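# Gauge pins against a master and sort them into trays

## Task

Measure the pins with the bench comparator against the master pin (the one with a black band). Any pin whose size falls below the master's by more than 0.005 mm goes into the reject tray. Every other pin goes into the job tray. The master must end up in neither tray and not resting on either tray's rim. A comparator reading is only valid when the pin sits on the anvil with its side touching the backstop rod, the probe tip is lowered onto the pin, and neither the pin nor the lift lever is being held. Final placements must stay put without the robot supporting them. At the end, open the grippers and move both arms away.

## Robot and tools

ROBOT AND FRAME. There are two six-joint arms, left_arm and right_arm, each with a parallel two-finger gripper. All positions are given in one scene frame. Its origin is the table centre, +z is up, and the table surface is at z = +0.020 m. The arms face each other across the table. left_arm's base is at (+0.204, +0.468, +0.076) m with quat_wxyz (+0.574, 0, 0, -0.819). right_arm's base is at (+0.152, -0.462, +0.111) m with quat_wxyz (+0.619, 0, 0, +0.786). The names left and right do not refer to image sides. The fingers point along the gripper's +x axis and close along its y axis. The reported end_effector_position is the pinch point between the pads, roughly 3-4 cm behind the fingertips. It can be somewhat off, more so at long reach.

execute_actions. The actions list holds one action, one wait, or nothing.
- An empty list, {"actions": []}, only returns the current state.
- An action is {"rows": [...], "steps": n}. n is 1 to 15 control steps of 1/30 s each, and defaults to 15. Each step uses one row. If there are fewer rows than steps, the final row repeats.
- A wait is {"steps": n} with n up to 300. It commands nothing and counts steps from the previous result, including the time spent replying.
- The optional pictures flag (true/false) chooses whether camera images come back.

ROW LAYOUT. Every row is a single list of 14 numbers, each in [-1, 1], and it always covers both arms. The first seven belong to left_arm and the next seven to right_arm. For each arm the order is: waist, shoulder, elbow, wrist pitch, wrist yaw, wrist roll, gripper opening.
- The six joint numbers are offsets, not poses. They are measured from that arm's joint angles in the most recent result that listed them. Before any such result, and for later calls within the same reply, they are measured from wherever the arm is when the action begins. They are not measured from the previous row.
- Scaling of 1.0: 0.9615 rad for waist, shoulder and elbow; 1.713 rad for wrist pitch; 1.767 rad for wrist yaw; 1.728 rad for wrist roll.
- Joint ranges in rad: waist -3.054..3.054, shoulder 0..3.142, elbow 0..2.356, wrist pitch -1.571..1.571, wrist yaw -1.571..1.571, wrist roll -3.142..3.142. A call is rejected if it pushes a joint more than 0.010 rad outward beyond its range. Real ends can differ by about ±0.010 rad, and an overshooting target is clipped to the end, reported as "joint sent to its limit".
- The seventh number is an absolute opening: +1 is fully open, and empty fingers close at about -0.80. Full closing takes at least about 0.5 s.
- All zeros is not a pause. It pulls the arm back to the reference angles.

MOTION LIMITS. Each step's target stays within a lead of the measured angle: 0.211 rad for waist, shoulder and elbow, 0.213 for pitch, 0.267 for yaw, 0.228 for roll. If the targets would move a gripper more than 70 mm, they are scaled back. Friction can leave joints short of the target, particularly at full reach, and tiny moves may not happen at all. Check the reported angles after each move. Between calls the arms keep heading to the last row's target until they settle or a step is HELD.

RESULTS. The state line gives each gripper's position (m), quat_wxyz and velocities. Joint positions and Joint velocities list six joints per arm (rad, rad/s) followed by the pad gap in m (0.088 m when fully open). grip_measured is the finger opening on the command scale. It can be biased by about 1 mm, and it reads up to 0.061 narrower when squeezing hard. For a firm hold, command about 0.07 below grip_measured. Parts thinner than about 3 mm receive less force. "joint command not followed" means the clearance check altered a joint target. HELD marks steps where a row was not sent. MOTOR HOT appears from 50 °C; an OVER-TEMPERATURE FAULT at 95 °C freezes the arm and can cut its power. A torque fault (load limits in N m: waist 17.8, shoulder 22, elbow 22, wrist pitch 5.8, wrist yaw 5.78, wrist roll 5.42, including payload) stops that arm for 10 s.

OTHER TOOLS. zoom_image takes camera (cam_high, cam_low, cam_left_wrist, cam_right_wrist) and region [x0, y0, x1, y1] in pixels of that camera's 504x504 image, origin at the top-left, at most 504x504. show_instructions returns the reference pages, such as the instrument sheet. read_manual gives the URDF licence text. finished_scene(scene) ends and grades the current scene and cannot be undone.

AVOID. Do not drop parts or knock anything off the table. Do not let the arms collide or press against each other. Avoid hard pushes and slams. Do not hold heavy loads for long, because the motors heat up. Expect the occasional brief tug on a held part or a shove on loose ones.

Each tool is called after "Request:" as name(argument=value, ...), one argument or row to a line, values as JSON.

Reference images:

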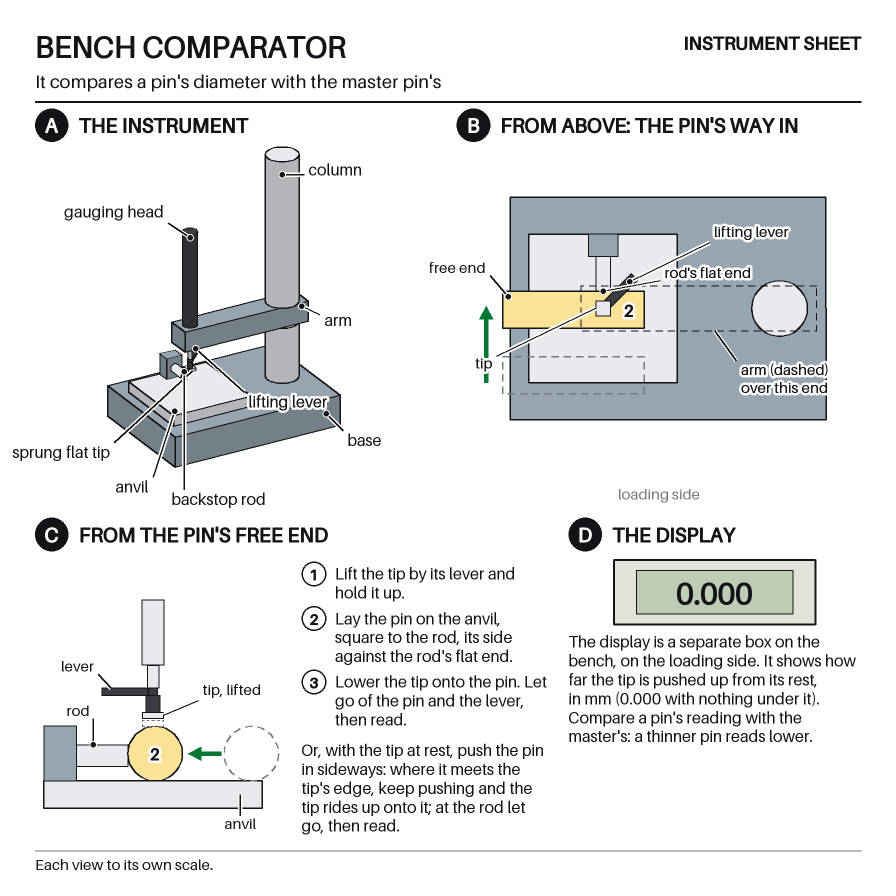

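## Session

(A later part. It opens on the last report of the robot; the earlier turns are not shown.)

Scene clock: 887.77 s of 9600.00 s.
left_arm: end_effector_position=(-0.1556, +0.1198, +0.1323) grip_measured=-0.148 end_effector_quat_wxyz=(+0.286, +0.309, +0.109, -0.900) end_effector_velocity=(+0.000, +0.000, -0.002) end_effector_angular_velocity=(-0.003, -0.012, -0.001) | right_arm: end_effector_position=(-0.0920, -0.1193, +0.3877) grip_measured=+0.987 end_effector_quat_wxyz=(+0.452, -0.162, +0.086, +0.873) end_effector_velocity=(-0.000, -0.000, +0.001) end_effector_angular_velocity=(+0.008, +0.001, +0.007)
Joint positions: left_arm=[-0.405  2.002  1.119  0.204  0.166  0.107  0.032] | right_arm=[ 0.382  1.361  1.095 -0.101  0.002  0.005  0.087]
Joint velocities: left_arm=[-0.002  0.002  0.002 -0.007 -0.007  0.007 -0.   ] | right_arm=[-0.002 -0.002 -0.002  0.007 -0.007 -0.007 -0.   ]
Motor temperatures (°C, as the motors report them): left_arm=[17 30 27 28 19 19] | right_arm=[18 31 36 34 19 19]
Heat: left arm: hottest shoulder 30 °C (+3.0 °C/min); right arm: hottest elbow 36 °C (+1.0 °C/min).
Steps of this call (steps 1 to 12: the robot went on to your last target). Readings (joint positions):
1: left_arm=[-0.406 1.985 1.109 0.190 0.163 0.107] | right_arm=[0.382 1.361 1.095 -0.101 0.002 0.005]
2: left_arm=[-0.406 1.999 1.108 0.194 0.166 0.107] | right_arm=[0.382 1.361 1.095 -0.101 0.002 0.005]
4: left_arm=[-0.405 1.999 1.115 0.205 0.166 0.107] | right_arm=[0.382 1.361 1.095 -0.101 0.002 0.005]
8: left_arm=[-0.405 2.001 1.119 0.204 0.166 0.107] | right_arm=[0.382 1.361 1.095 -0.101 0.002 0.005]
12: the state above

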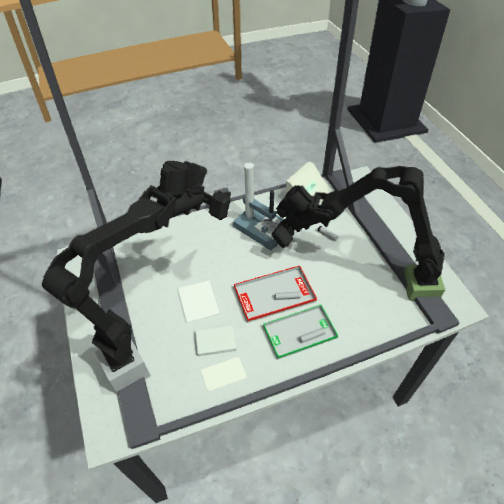

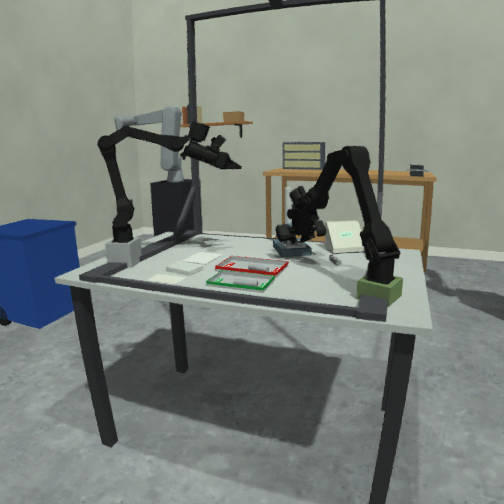

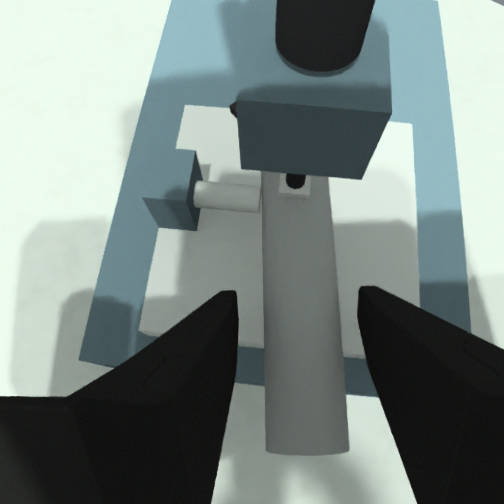

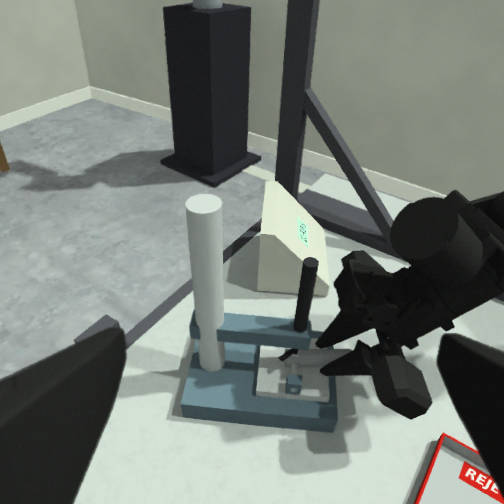

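Request:
execute_actions(
  actions=[
    {"rows":[[0,0.008,0,0,0,0,-0.3,0,0,0,0,0,0,1],[0,0.008,0,0,0,0,-0.56,0,0,0,0,0,0,1],[0,0.008,0,0,0,0,-0.56,0,0,0,0,0,0,1],[0,0.008,0,0,0,0,-0.56,0,0,0,0,0,0,1],[0,0.008,0,0,0,0,-0.56,0,0,0,0,0,0,1],[0,0.008,0,0,0,0,-0.56,0,0,0,0,0,0,1],[0,0.008,0,0,0,0,-0.56,0,0,0,0,0,0,1],[-0.015,0.005,0,0,0,0,-0.56,0,0,0,0,0,0,1],[-0.03,0.003,0,0,0,0,-0.56,0,0,0,0,0,0,1],[-0.045,0,0,0,0,0,-0.56,0,0,0,0,0,0,1],[-0.06,0,0,0,0,0,-0.56,0,0,0,0,0,0,1],[-0.075,0,0,0,0,0,-0.56,0,0,0,0,0,0,1],[-0.085,0,0,0,0,0,-0.56,0,0,0,0,0,0,1]],"steps":15},
  ],
  pictures=false,
)

Request:
execute_actions(
  actions=[
    {"rows":[[0,-0.04,0.02,0,0,0,-0.56,0,0,0,0,0,0,1],[0,-0.12,0.02,0,0,0,-0.56,0,0,0,0,0,0,1],[0,-0.22,0,0.03,-0.02,-0.02,-0.56,0,0,0,0,0,0,1],[0,-0.3,-0.1,0.06,-0.05,-0.04,-0.56,0,0,0,0,0,0,1],[0.1,-0.34,-0.2,0.09,-0.09,-0.062,-0.56,0,0,0,0,0,0,1],[0.2,-0.34,-0.3,0.12,-0.09,-0.062,-0.56,0,0,0,0,0,0,1],[0.3,-0.3,-0.4,0.15,-0.09,-0.062,-0.56,0,0,0,0,0,0,1],[0.4,-0.26,-0.42,0.17,-0.09,-0.062,-0.56,0,0,0,0,0,0,1],[0.49,-0.22,-0.42,0.17,-0.09,-0.062,-0.56,0,0,0,0,0,0,1]],"steps":15},
  ],
  pictures=false,
)

Request:
execute_actions(
  actions=[
    {"steps":20},
  ],
)

Scene clock: 900.33 s of 9600.00 s.
left_arm: end_effector_position=(-0.1768, +0.1431, +0.1322) grip_measured=-0.459 end_effector_quat_wxyz=(+0.259, +0.313, +0.098, -0.908) end_effector_velocity=(-0.107, +0.131, -0.004) end_effector_angular_velocity=(+0.007, -0.022, -0.338) | right_arm: end_effector_position=(-0.0920, -0.1193, +0.3877) grip_measured=+0.987 end_effector_quat_wxyz=(+0.452, -0.162, +0.086, +0.873) end_effector_velocity=(+0.002, +0.001, -0.001) end_effector_angular_velocity=(-0.008, -0.001, -0.012)
Joint positions: left_arm=[-0.469  2.002  1.119  0.204  0.161  0.107  0.016] | right_arm=[ 0.382  1.361  1.095 -0.101  0.002  0.005  0.087]
Joint velocities: left_arm=[-0.339 -0.002 -0.002 -0.022 -0.007  0.007 -0.   ] | right_arm=[-0.002  0.002  0.002 -0.007  0.007  0.007  0.   ]
Motor temperatures (°C, as the motors report them): left_arm=[17 30 27 28 19 19] | right_arm=[18 32 36 34 19 19]
Heat: left arm: hottest shoulder 30 °C (+3.0 °C/min); right arm: hottest elbow 36 °C (+0.0 °C/min).
Steps of this call (steps 1 to 30: the robot went on to your last target; steps 31 to 90: nothing new was sent; then 9.07 s passed at rest; steps 91 to 105: all 15 steps of this action). Readings (joint positions):
91: left_arm=[-0.405 2.002 1.119 0.204 0.166 0.107] | right_arm=[0.382 1.361 1.095 -0.101 0.002 0.005]
92: left_arm=[-0.405 2.002 1.119 0.204 0.166 0.107] | right_arm=[0.382 1.361 1.095 -0.101 0.002 0.005]
94: left_arm=[-0.405 2.002 1.119 0.204 0.168 0.107] | right_arm=[0.382 1.361 1.095 -0.101 0.002 0.005]
98: left_arm=[-0.406 2.002 1.119 0.204 0.167 0.107] | right_arm=[0.382 1.361 1.095 -0.101 0.002 0.005]
105: the state above

Scene clock: 900.83 s of 9600.00 s.
left_arm: end_effector_position=(-0.0494, +0.1068, +0.1440) grip_measured=-0.457 end_effector_quat_wxyz=(+0.428, +0.247, +0.129, -0.860) end_effector_velocity=(+0.666, -0.277, -0.239) end_effector_angular_velocity=(+0.375, -0.365, +1.832) | right_arm: end_effector_position=(-0.0920, -0.1193, +0.3877) grip_measured=+0.987 end_effector_quat_wxyz=(+0.452, -0.162, +0.086, +0.873) end_effector_velocity=(+0.003, -0.001, -0.007) end_effector_angular_velocity=(-0.008, -0.034, -0.001)
Joint positions: left_arm=[-0.249  1.789  0.775  0.449  0.046  0.017  0.017] | right_arm=[ 0.382  1.361  1.095 -0.101  0.002  0.005  0.087]
Joint velocities: left_arm=[ 1.482  0.134 -0.618  0.242 -0.344 -0.11  -0.   ] | right_arm=[-0.002 -0.002 -0.007 -0.022  0.007 -0.022  0.   ]
Motor temperatures (°C, as the motors report them): left_arm=[17 30 27 28 19 19] | right_arm=[18 32 36 34 19 19]
Heat: left arm: hottest shoulder 30 °C (+3.0 °C/min); right arm: hottest elbow 36 °C (+0.0 °C/min).
Steps of this call (steps 1 to 15: all 15 steps of this action). Readings (joint positions):
1: left_arm=[-0.477 1.998 1.120 0.204 0.162 0.107] | right_arm=[0.382 1.361 1.095 -0.101 0.002 0.005]
2: left_arm=[-0.481 1.983 1.120 0.199 0.162 0.107] | right_arm=[0.382 1.361 1.095 -0.101 0.002 0.005]
4: left_arm=[-0.481 1.932 1.093 0.219 0.144 0.090] | right_arm=[0.382 1.361 1.095 -0.101 0.002 0.005]
8: left_arm=[-0.430 1.784 0.952 0.358 0.147 0.048] | right_arm=[0.382 1.361 1.095 -0.101 0.002 0.005]
15: the state above

Scene clock: 901.50 s of 9600.00 s.
left_arm: end_effector_position=(+0.0603, +0.0642, +0.1279) grip_measured=-0.457 end_effector_quat_wxyz=(+0.551, +0.240, +0.165, -0.782) end_effector_velocity=(+0.001, +0.001, -0.001) end_effector_angular_velocity=(+0.008, -0.001, +0.008) | right_arm: end_effector_position=(-0.0920, -0.1193, +0.3877) grip_measured=+0.987 end_effector_quat_wxyz=(+0.452, -0.162, +0.086, +0.873) end_effector_velocity=(+0.002, +0.000, -0.002) end_effector_angular_velocity=(-0.000, -0.012, -0.007)
Joint positions: left_arm=[ 0.003  1.795  0.719  0.486 -0.003  0.005  0.017] | right_arm=[ 0.382  1.361  1.095 -0.101  0.002  0.005  0.087]
Joint velocities: left_arm=[-0.002 -0.002 -0.002 -0.007 -0.007 -0.007 -0.   ] | right_arm=[-0.002 -0.002 -0.002 -0.007  0.007 -0.007 -0.   ]
Motor temperatures (°C, as the motors report them): left_arm=[17 30 27 28 19 19] | right_arm=[18 32 36 34 19 19]
Heat: left arm: hottest shoulder 30 °C (+3.0 °C/min); right arm: hottest elbow 36 °C (+0.0 °C/min).
Steps of this call (steps 1 to 20: the robot went on to your last target). Readings (joint positions):
1: left_arm=[-0.199 1.792 0.757 0.455 0.036 0.015] | right_arm=[0.382 1.361 1.095 -0.101 0.002 0.005]
2: left_arm=[-0.147 1.795 0.744 0.462 0.029 0.012] | right_arm=[0.382 1.361 1.095 -0.101 0.002 0.005]
4: left_arm=[-0.052 1.795 0.728 0.475 0.007 0.007] | right_arm=[0.382 1.361 1.095 -0.101 0.002 0.005]
8: left_arm=[0.009 1.795 0.721 0.485 -0.004 0.005] | right_arm=[0.382 1.361 1.095 -0.101 0.002 0.005]
20: the state above

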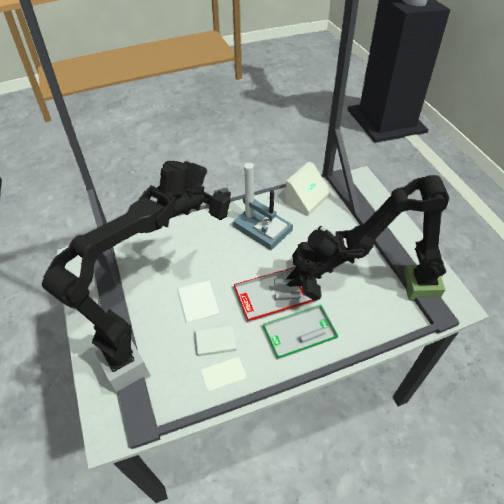

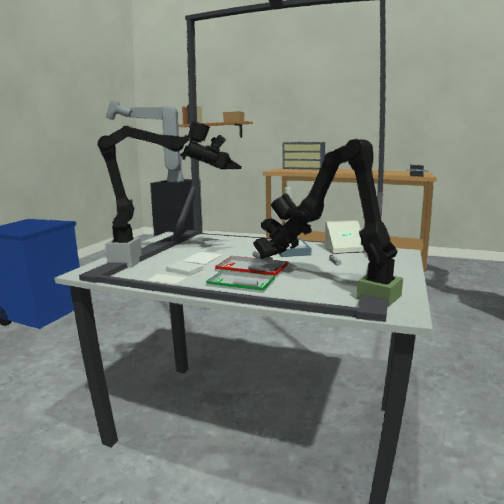

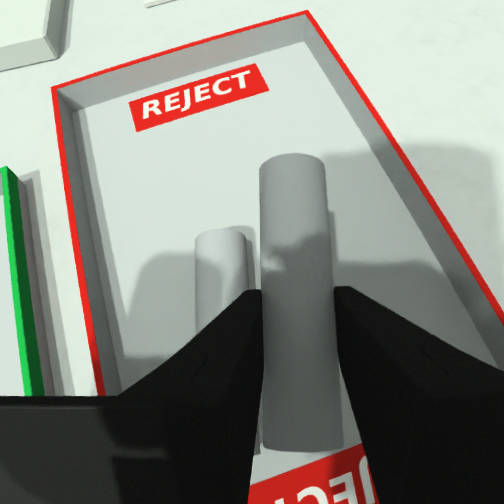

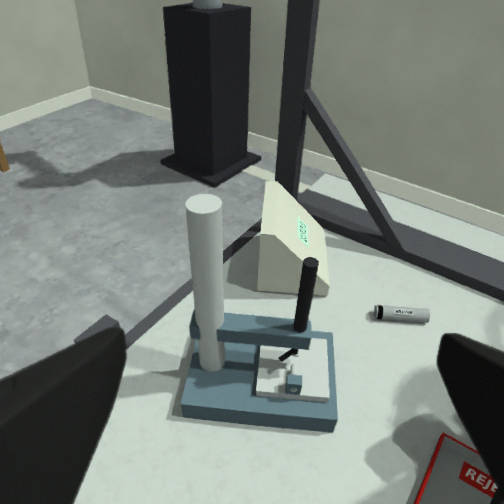

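Request:
execute_actions(
  actions=[
    {"rows":[[-0.02,0.02,0,0,0,0,-0.56,0,0,0,0,0,0,1],[-0.04,0.04,0.005,0,0,0,-0.56,0,0,0,0,0,0,1],[-0.04,0.06,0.01,0,0,0,-0.56,0,0,0,0,0,0,1],[-0.04,0.08,0.012,0,0,0,-0.56,0,0,0,0,0,0,1],[-0.04,0.1,0.012,0,0,0,-0.56,0,0,0,0,0,0,1],[-0.04,0.112,0.012,0,0,0,-0.56,0,0,0,0,0,0,1]],"steps":15},
  ],
)

Scene clock: 906.70 s of 9600.00 s.
left_arm: end_effector_position=(+0.0472, +0.0737, +0.0920) grip_measured=-0.457 end_effector_quat_wxyz=(+0.529, +0.276, +0.184, -0.781) end_effector_velocity=(+0.002, -0.001, +0.001) end_effector_angular_velocity=(-0.001, -0.008, +0.019) | right_arm: end_effector_position=(-0.0920, -0.1193, +0.3877) grip_measured=+0.987 end_effector_quat_wxyz=(+0.452, -0.162, +0.086, +0.873) end_effector_velocity=(+0.003, -0.000, -0.004) end_effector_angular_velocity=(-0.004, -0.015, -0.007)
Joint positions: left_arm=[-0.033  1.889  0.725  0.489 -0.003  0.005  0.017] | right_arm=[ 0.382  1.361  1.095 -0.101  0.002  0.005  0.087]
Joint velocities: left_arm=[-0.002 -0.002  0.002 -0.007 -0.022 -0.007  0.   ] | right_arm=[-0.002 -0.002 -0.007 -0.007  0.007 -0.007 -0.   ]
Motor temperatures (°C, as the motors report them): left_arm=[17 30 27 29 19 19] | right_arm=[18 32 36 34 19 19]
Heat: left arm: hottest shoulder 30 °C (+2.0 °C/min); right arm: hottest elbow 36 °C (+0.0 °C/min).
Steps of this call (steps 1 to 15: the robot went on to your last target; steps 16 to 90: nothing new was sent; then 1.70 s passed at rest; steps 91 to 105: all 15 steps of this action). Readings (joint positions):
91: left_arm=[0.002 1.798 0.719 0.486 -0.003 0.005] | right_arm=[0.382 1.361 1.095 -0.101 0.002 0.005]
92: left_arm=[-0.003 1.804 0.719 0.486 -0.003 0.005] | right_arm=[0.382 1.361 1.095 -0.101 0.002 0.005]
94: left_arm=[-0.020 1.827 0.720 0.487 -0.003 0.005] | right_arm=[0.382 1.361 1.095 -0.101 0.002 0.005]
98: left_arm=[-0.033 1.884 0.721 0.487 -0.003 0.005] | right_arm=[0.382 1.361 1.095 -0.101 0.002 0.005]
105: the state above

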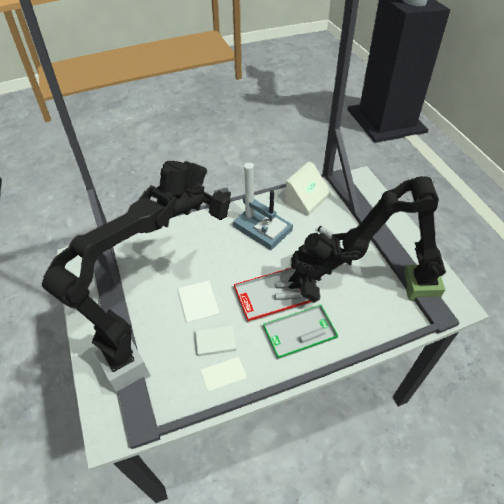

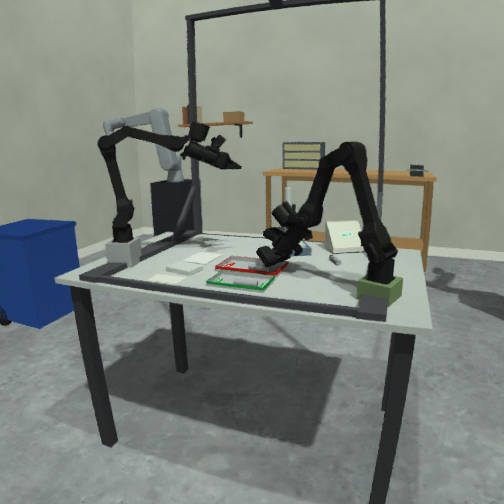

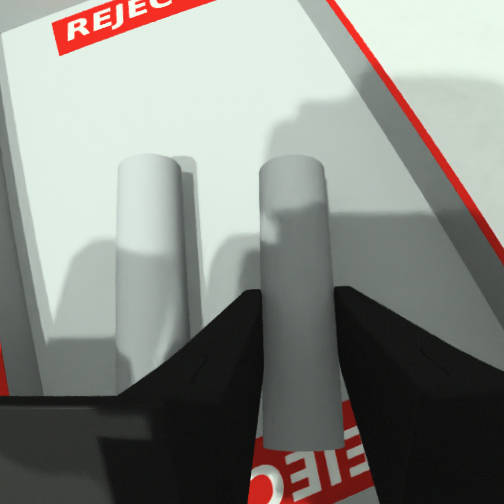

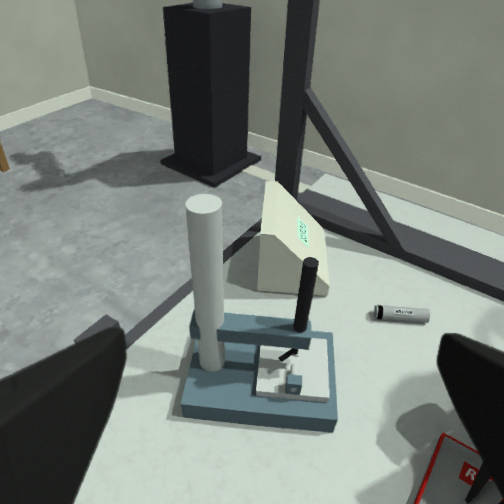

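Request:
execute_actions(
  actions=[
    {"rows":[[0,0.012,0.01,0,0,0,-0.56,0,0,0,0,0,0,1],[0,0.024,0.02,0,0,0,-0.56,0,0,0,0,0,0,1],[0,0.034,0.025,0,0,0,-0.56,0,0,0,0,0,0,1],[0,0.034,0.025,0,0,0,-0.56,0,0,0,0,0,0,1],[0,0.034,0.025,0,0,0,-0.35,0,0,0,0,0,0,1],[0,0.034,0.025,0,0,0,-0.25,0,0,0,0,0,0,1],[0,0.034,0.025,0,0,0,-0.25,0,0,0,0,0,0,1],[0,0.034,0.025,0,0,0,-0.25,0,0,0,0,0,0,1],[0,0,0.025,0,0,0,-0.25,0,0,0,0,0,0,1],[0,-0.05,0.025,0,0,0,-0.25,0,0,0,0,0,0,1],[0,-0.12,0,0,0,0,-0.25,0,0,0,0,0,0,1],[0,-0.2,-0.05,0,0,0,-0.25,0,0,0,0,0,0,1],[0,-0.3,-0.1,0,0,0,-0.25,0,0,0,0,0,0,1],[0,-0.45,-0.1,0,0,0,-0.2,0,0,0,0,0,0,1],[0,-0.7,-0.2,0,0,0,0,0,0,0,0,0,0,1]],"steps":15},
  ],
  pictures=false,
)

Request:
execute_actions(
  actions=[
    {"steps":25},
  ],
)

Scene clock: 915.23 s of 9600.00 s.
left_arm: end_effector_position=(+0.0518, +0.0852, +0.1551) grip_measured=-0.187 end_effector_quat_wxyz=(+0.542, +0.217, +0.144, -0.799) end_effector_velocity=(+0.071, +0.177, +0.505) end_effector_angular_velocity=(-1.359, +0.568, +0.007) | right_arm: end_effector_position=(-0.0920, -0.1193, +0.3877) grip_measured=+0.987 end_effector_quat_wxyz=(+0.452, -0.162, +0.086, +0.873) end_effector_velocity=(+0.001, -0.001, -0.002) end_effector_angular_velocity=(-0.004, -0.008, +0.007)
Joint positions: left_arm=[-0.033  1.663  0.644  0.492 -0.003  0.005  0.03 ] | right_arm=[ 0.382  1.361  1.095 -0.101  0.002  0.005  0.087]
Joint velocities: left_arm=[ 0.002 -2.01  -1.013  0.476  0.007 -0.022  0.122] | right_arm=[-0.002 -0.002 -0.002 -0.007 -0.007 -0.007 -0.   ]
Motor temperatures (°C, as the motors report them): left_arm=[17 29 27 28 19 19] | right_arm=[18 32 36 34 19 19]
Heat: left arm: hottest shoulder 29 °C (+0.0 °C/min); right arm: hottest elbow 36 °C (+0.0 °C/min).
Steps of this call (steps 1 to 15: the robot went on to your last target; steps 16 to 90: nothing new was sent; then 5.03 s passed at rest; steps 91 to 105: all 15 steps of this action). Readings (joint positions):
91: left_arm=[-0.033 1.890 0.725 0.489 -0.003 0.005] | right_arm=[0.382 1.361 1.095 -0.101 0.002 0.005]
92: left_arm=[-0.033 1.891 0.726 0.489 -0.003 0.005] | right_arm=[0.382 1.361 1.095 -0.101 0.002 0.005]
94: left_arm=[-0.033 1.898 0.734 0.489 -0.003 0.005] | right_arm=[0.382 1.361 1.095 -0.101 0.002 0.005]
98: left_arm=[-0.033 1.908 0.742 0.489 -0.003 0.005] | right_arm=[0.382 1.361 1.095 -0.101 0.002 0.005]
105: the state above

Scene clock: 916.07 s of 9600.00 s.
left_arm: end_effector_position=(+0.0669, +0.1229, +0.2792) grip_measured=-0.002 end_effector_quat_wxyz=(+0.559, +0.080, +0.051, -0.824) end_effector_velocity=(-0.000, +0.000, +0.000) end_effector_angular_velocity=(+0.005, +0.007, -0.003) | right_arm: end_effector_position=(-0.0920, -0.1193, +0.3877) grip_measured=+0.987 end_effector_quat_wxyz=(+0.452, -0.162, +0.086, +0.873) end_effector_velocity=(+0.002, +0.000, -0.002) end_effector_angular_velocity=(-0.004, -0.008, +0.002)
Joint positions: left_arm=[-0.033  1.219  0.541  0.489 -0.003  0.005  0.039] | right_arm=[ 0.382  1.361  1.095 -0.101  0.002  0.005  0.087]
Joint velocities: left_arm=[ 0.002 -0.002  0.002 -0.007  0.007 -0.007 -0.   ] | right_arm=[-0.007 -0.002 -0.002 -0.007 -0.007 -0.007 -0.   ]
Motor temperatures (°C, as the motors report them): left_arm=[17 29 27 28 19 19] | right_arm=[18 32 36 34 19 19]
Heat: left arm: hottest shoulder 29 °C (+0.0 °C/min); right arm: hottest elbow 36 °C (+0.0 °C/min).
Steps of this call (steps 1 to 25: the robot went on to your last target). Readings (joint positions):
1: left_arm=[-0.033 1.593 0.614 0.496 -0.003 0.005] | right_arm=[0.382 1.361 1.095 -0.101 0.002 0.005]
2: left_arm=[-0.033 1.524 0.589 0.492 -0.003 0.005] | right_arm=[0.382 1.361 1.095 -0.101 0.002 0.005]
4: left_arm=[-0.033 1.398 0.556 0.486 -0.003 0.005] | right_arm=[0.382 1.361 1.095 -0.101 0.002 0.005]
8: left_arm=[-0.033 1.237 0.547 0.498 -0.003 0.005] | right_arm=[0.382 1.361 1.095 -0.101 0.002 0.005]
25: the state above

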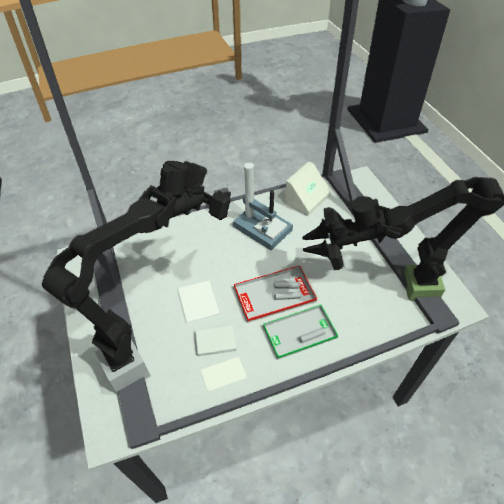

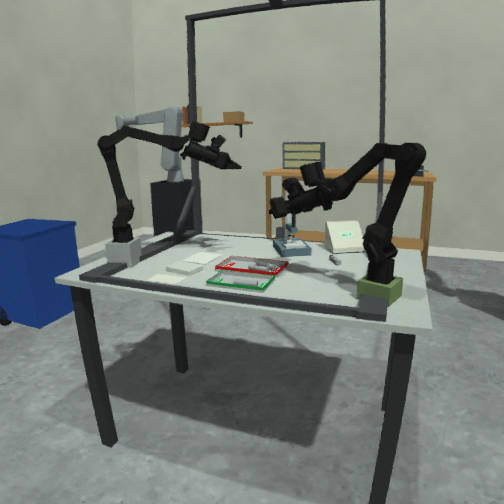

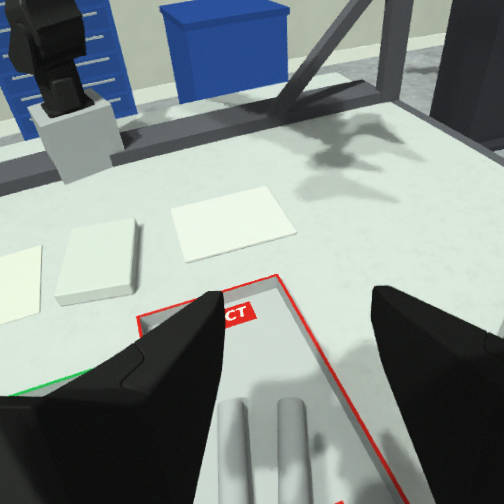

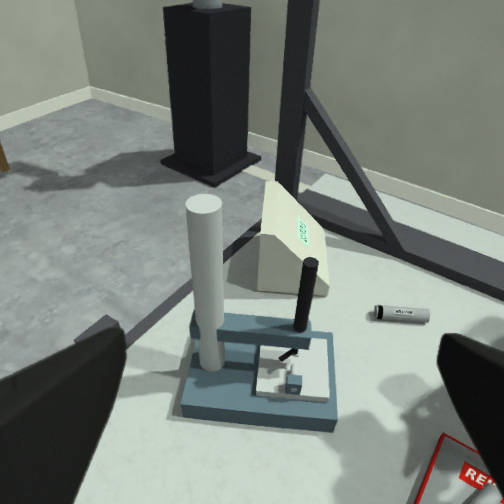

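Request:
zoom_image(
  camera="cam_high",
  region=[150,150,400,400],
)

Region (150, 150, 400, 400) of cam_high's 504x504 image, scaled by 2.016, with more detail than that image has.

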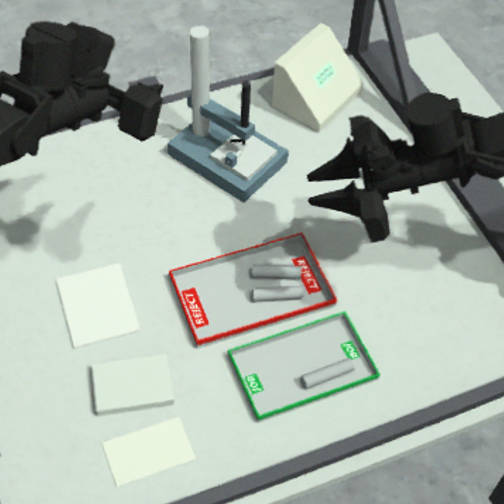

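Request:
finished_scene(
  scene=1,
)

The scene is finished: the task was done.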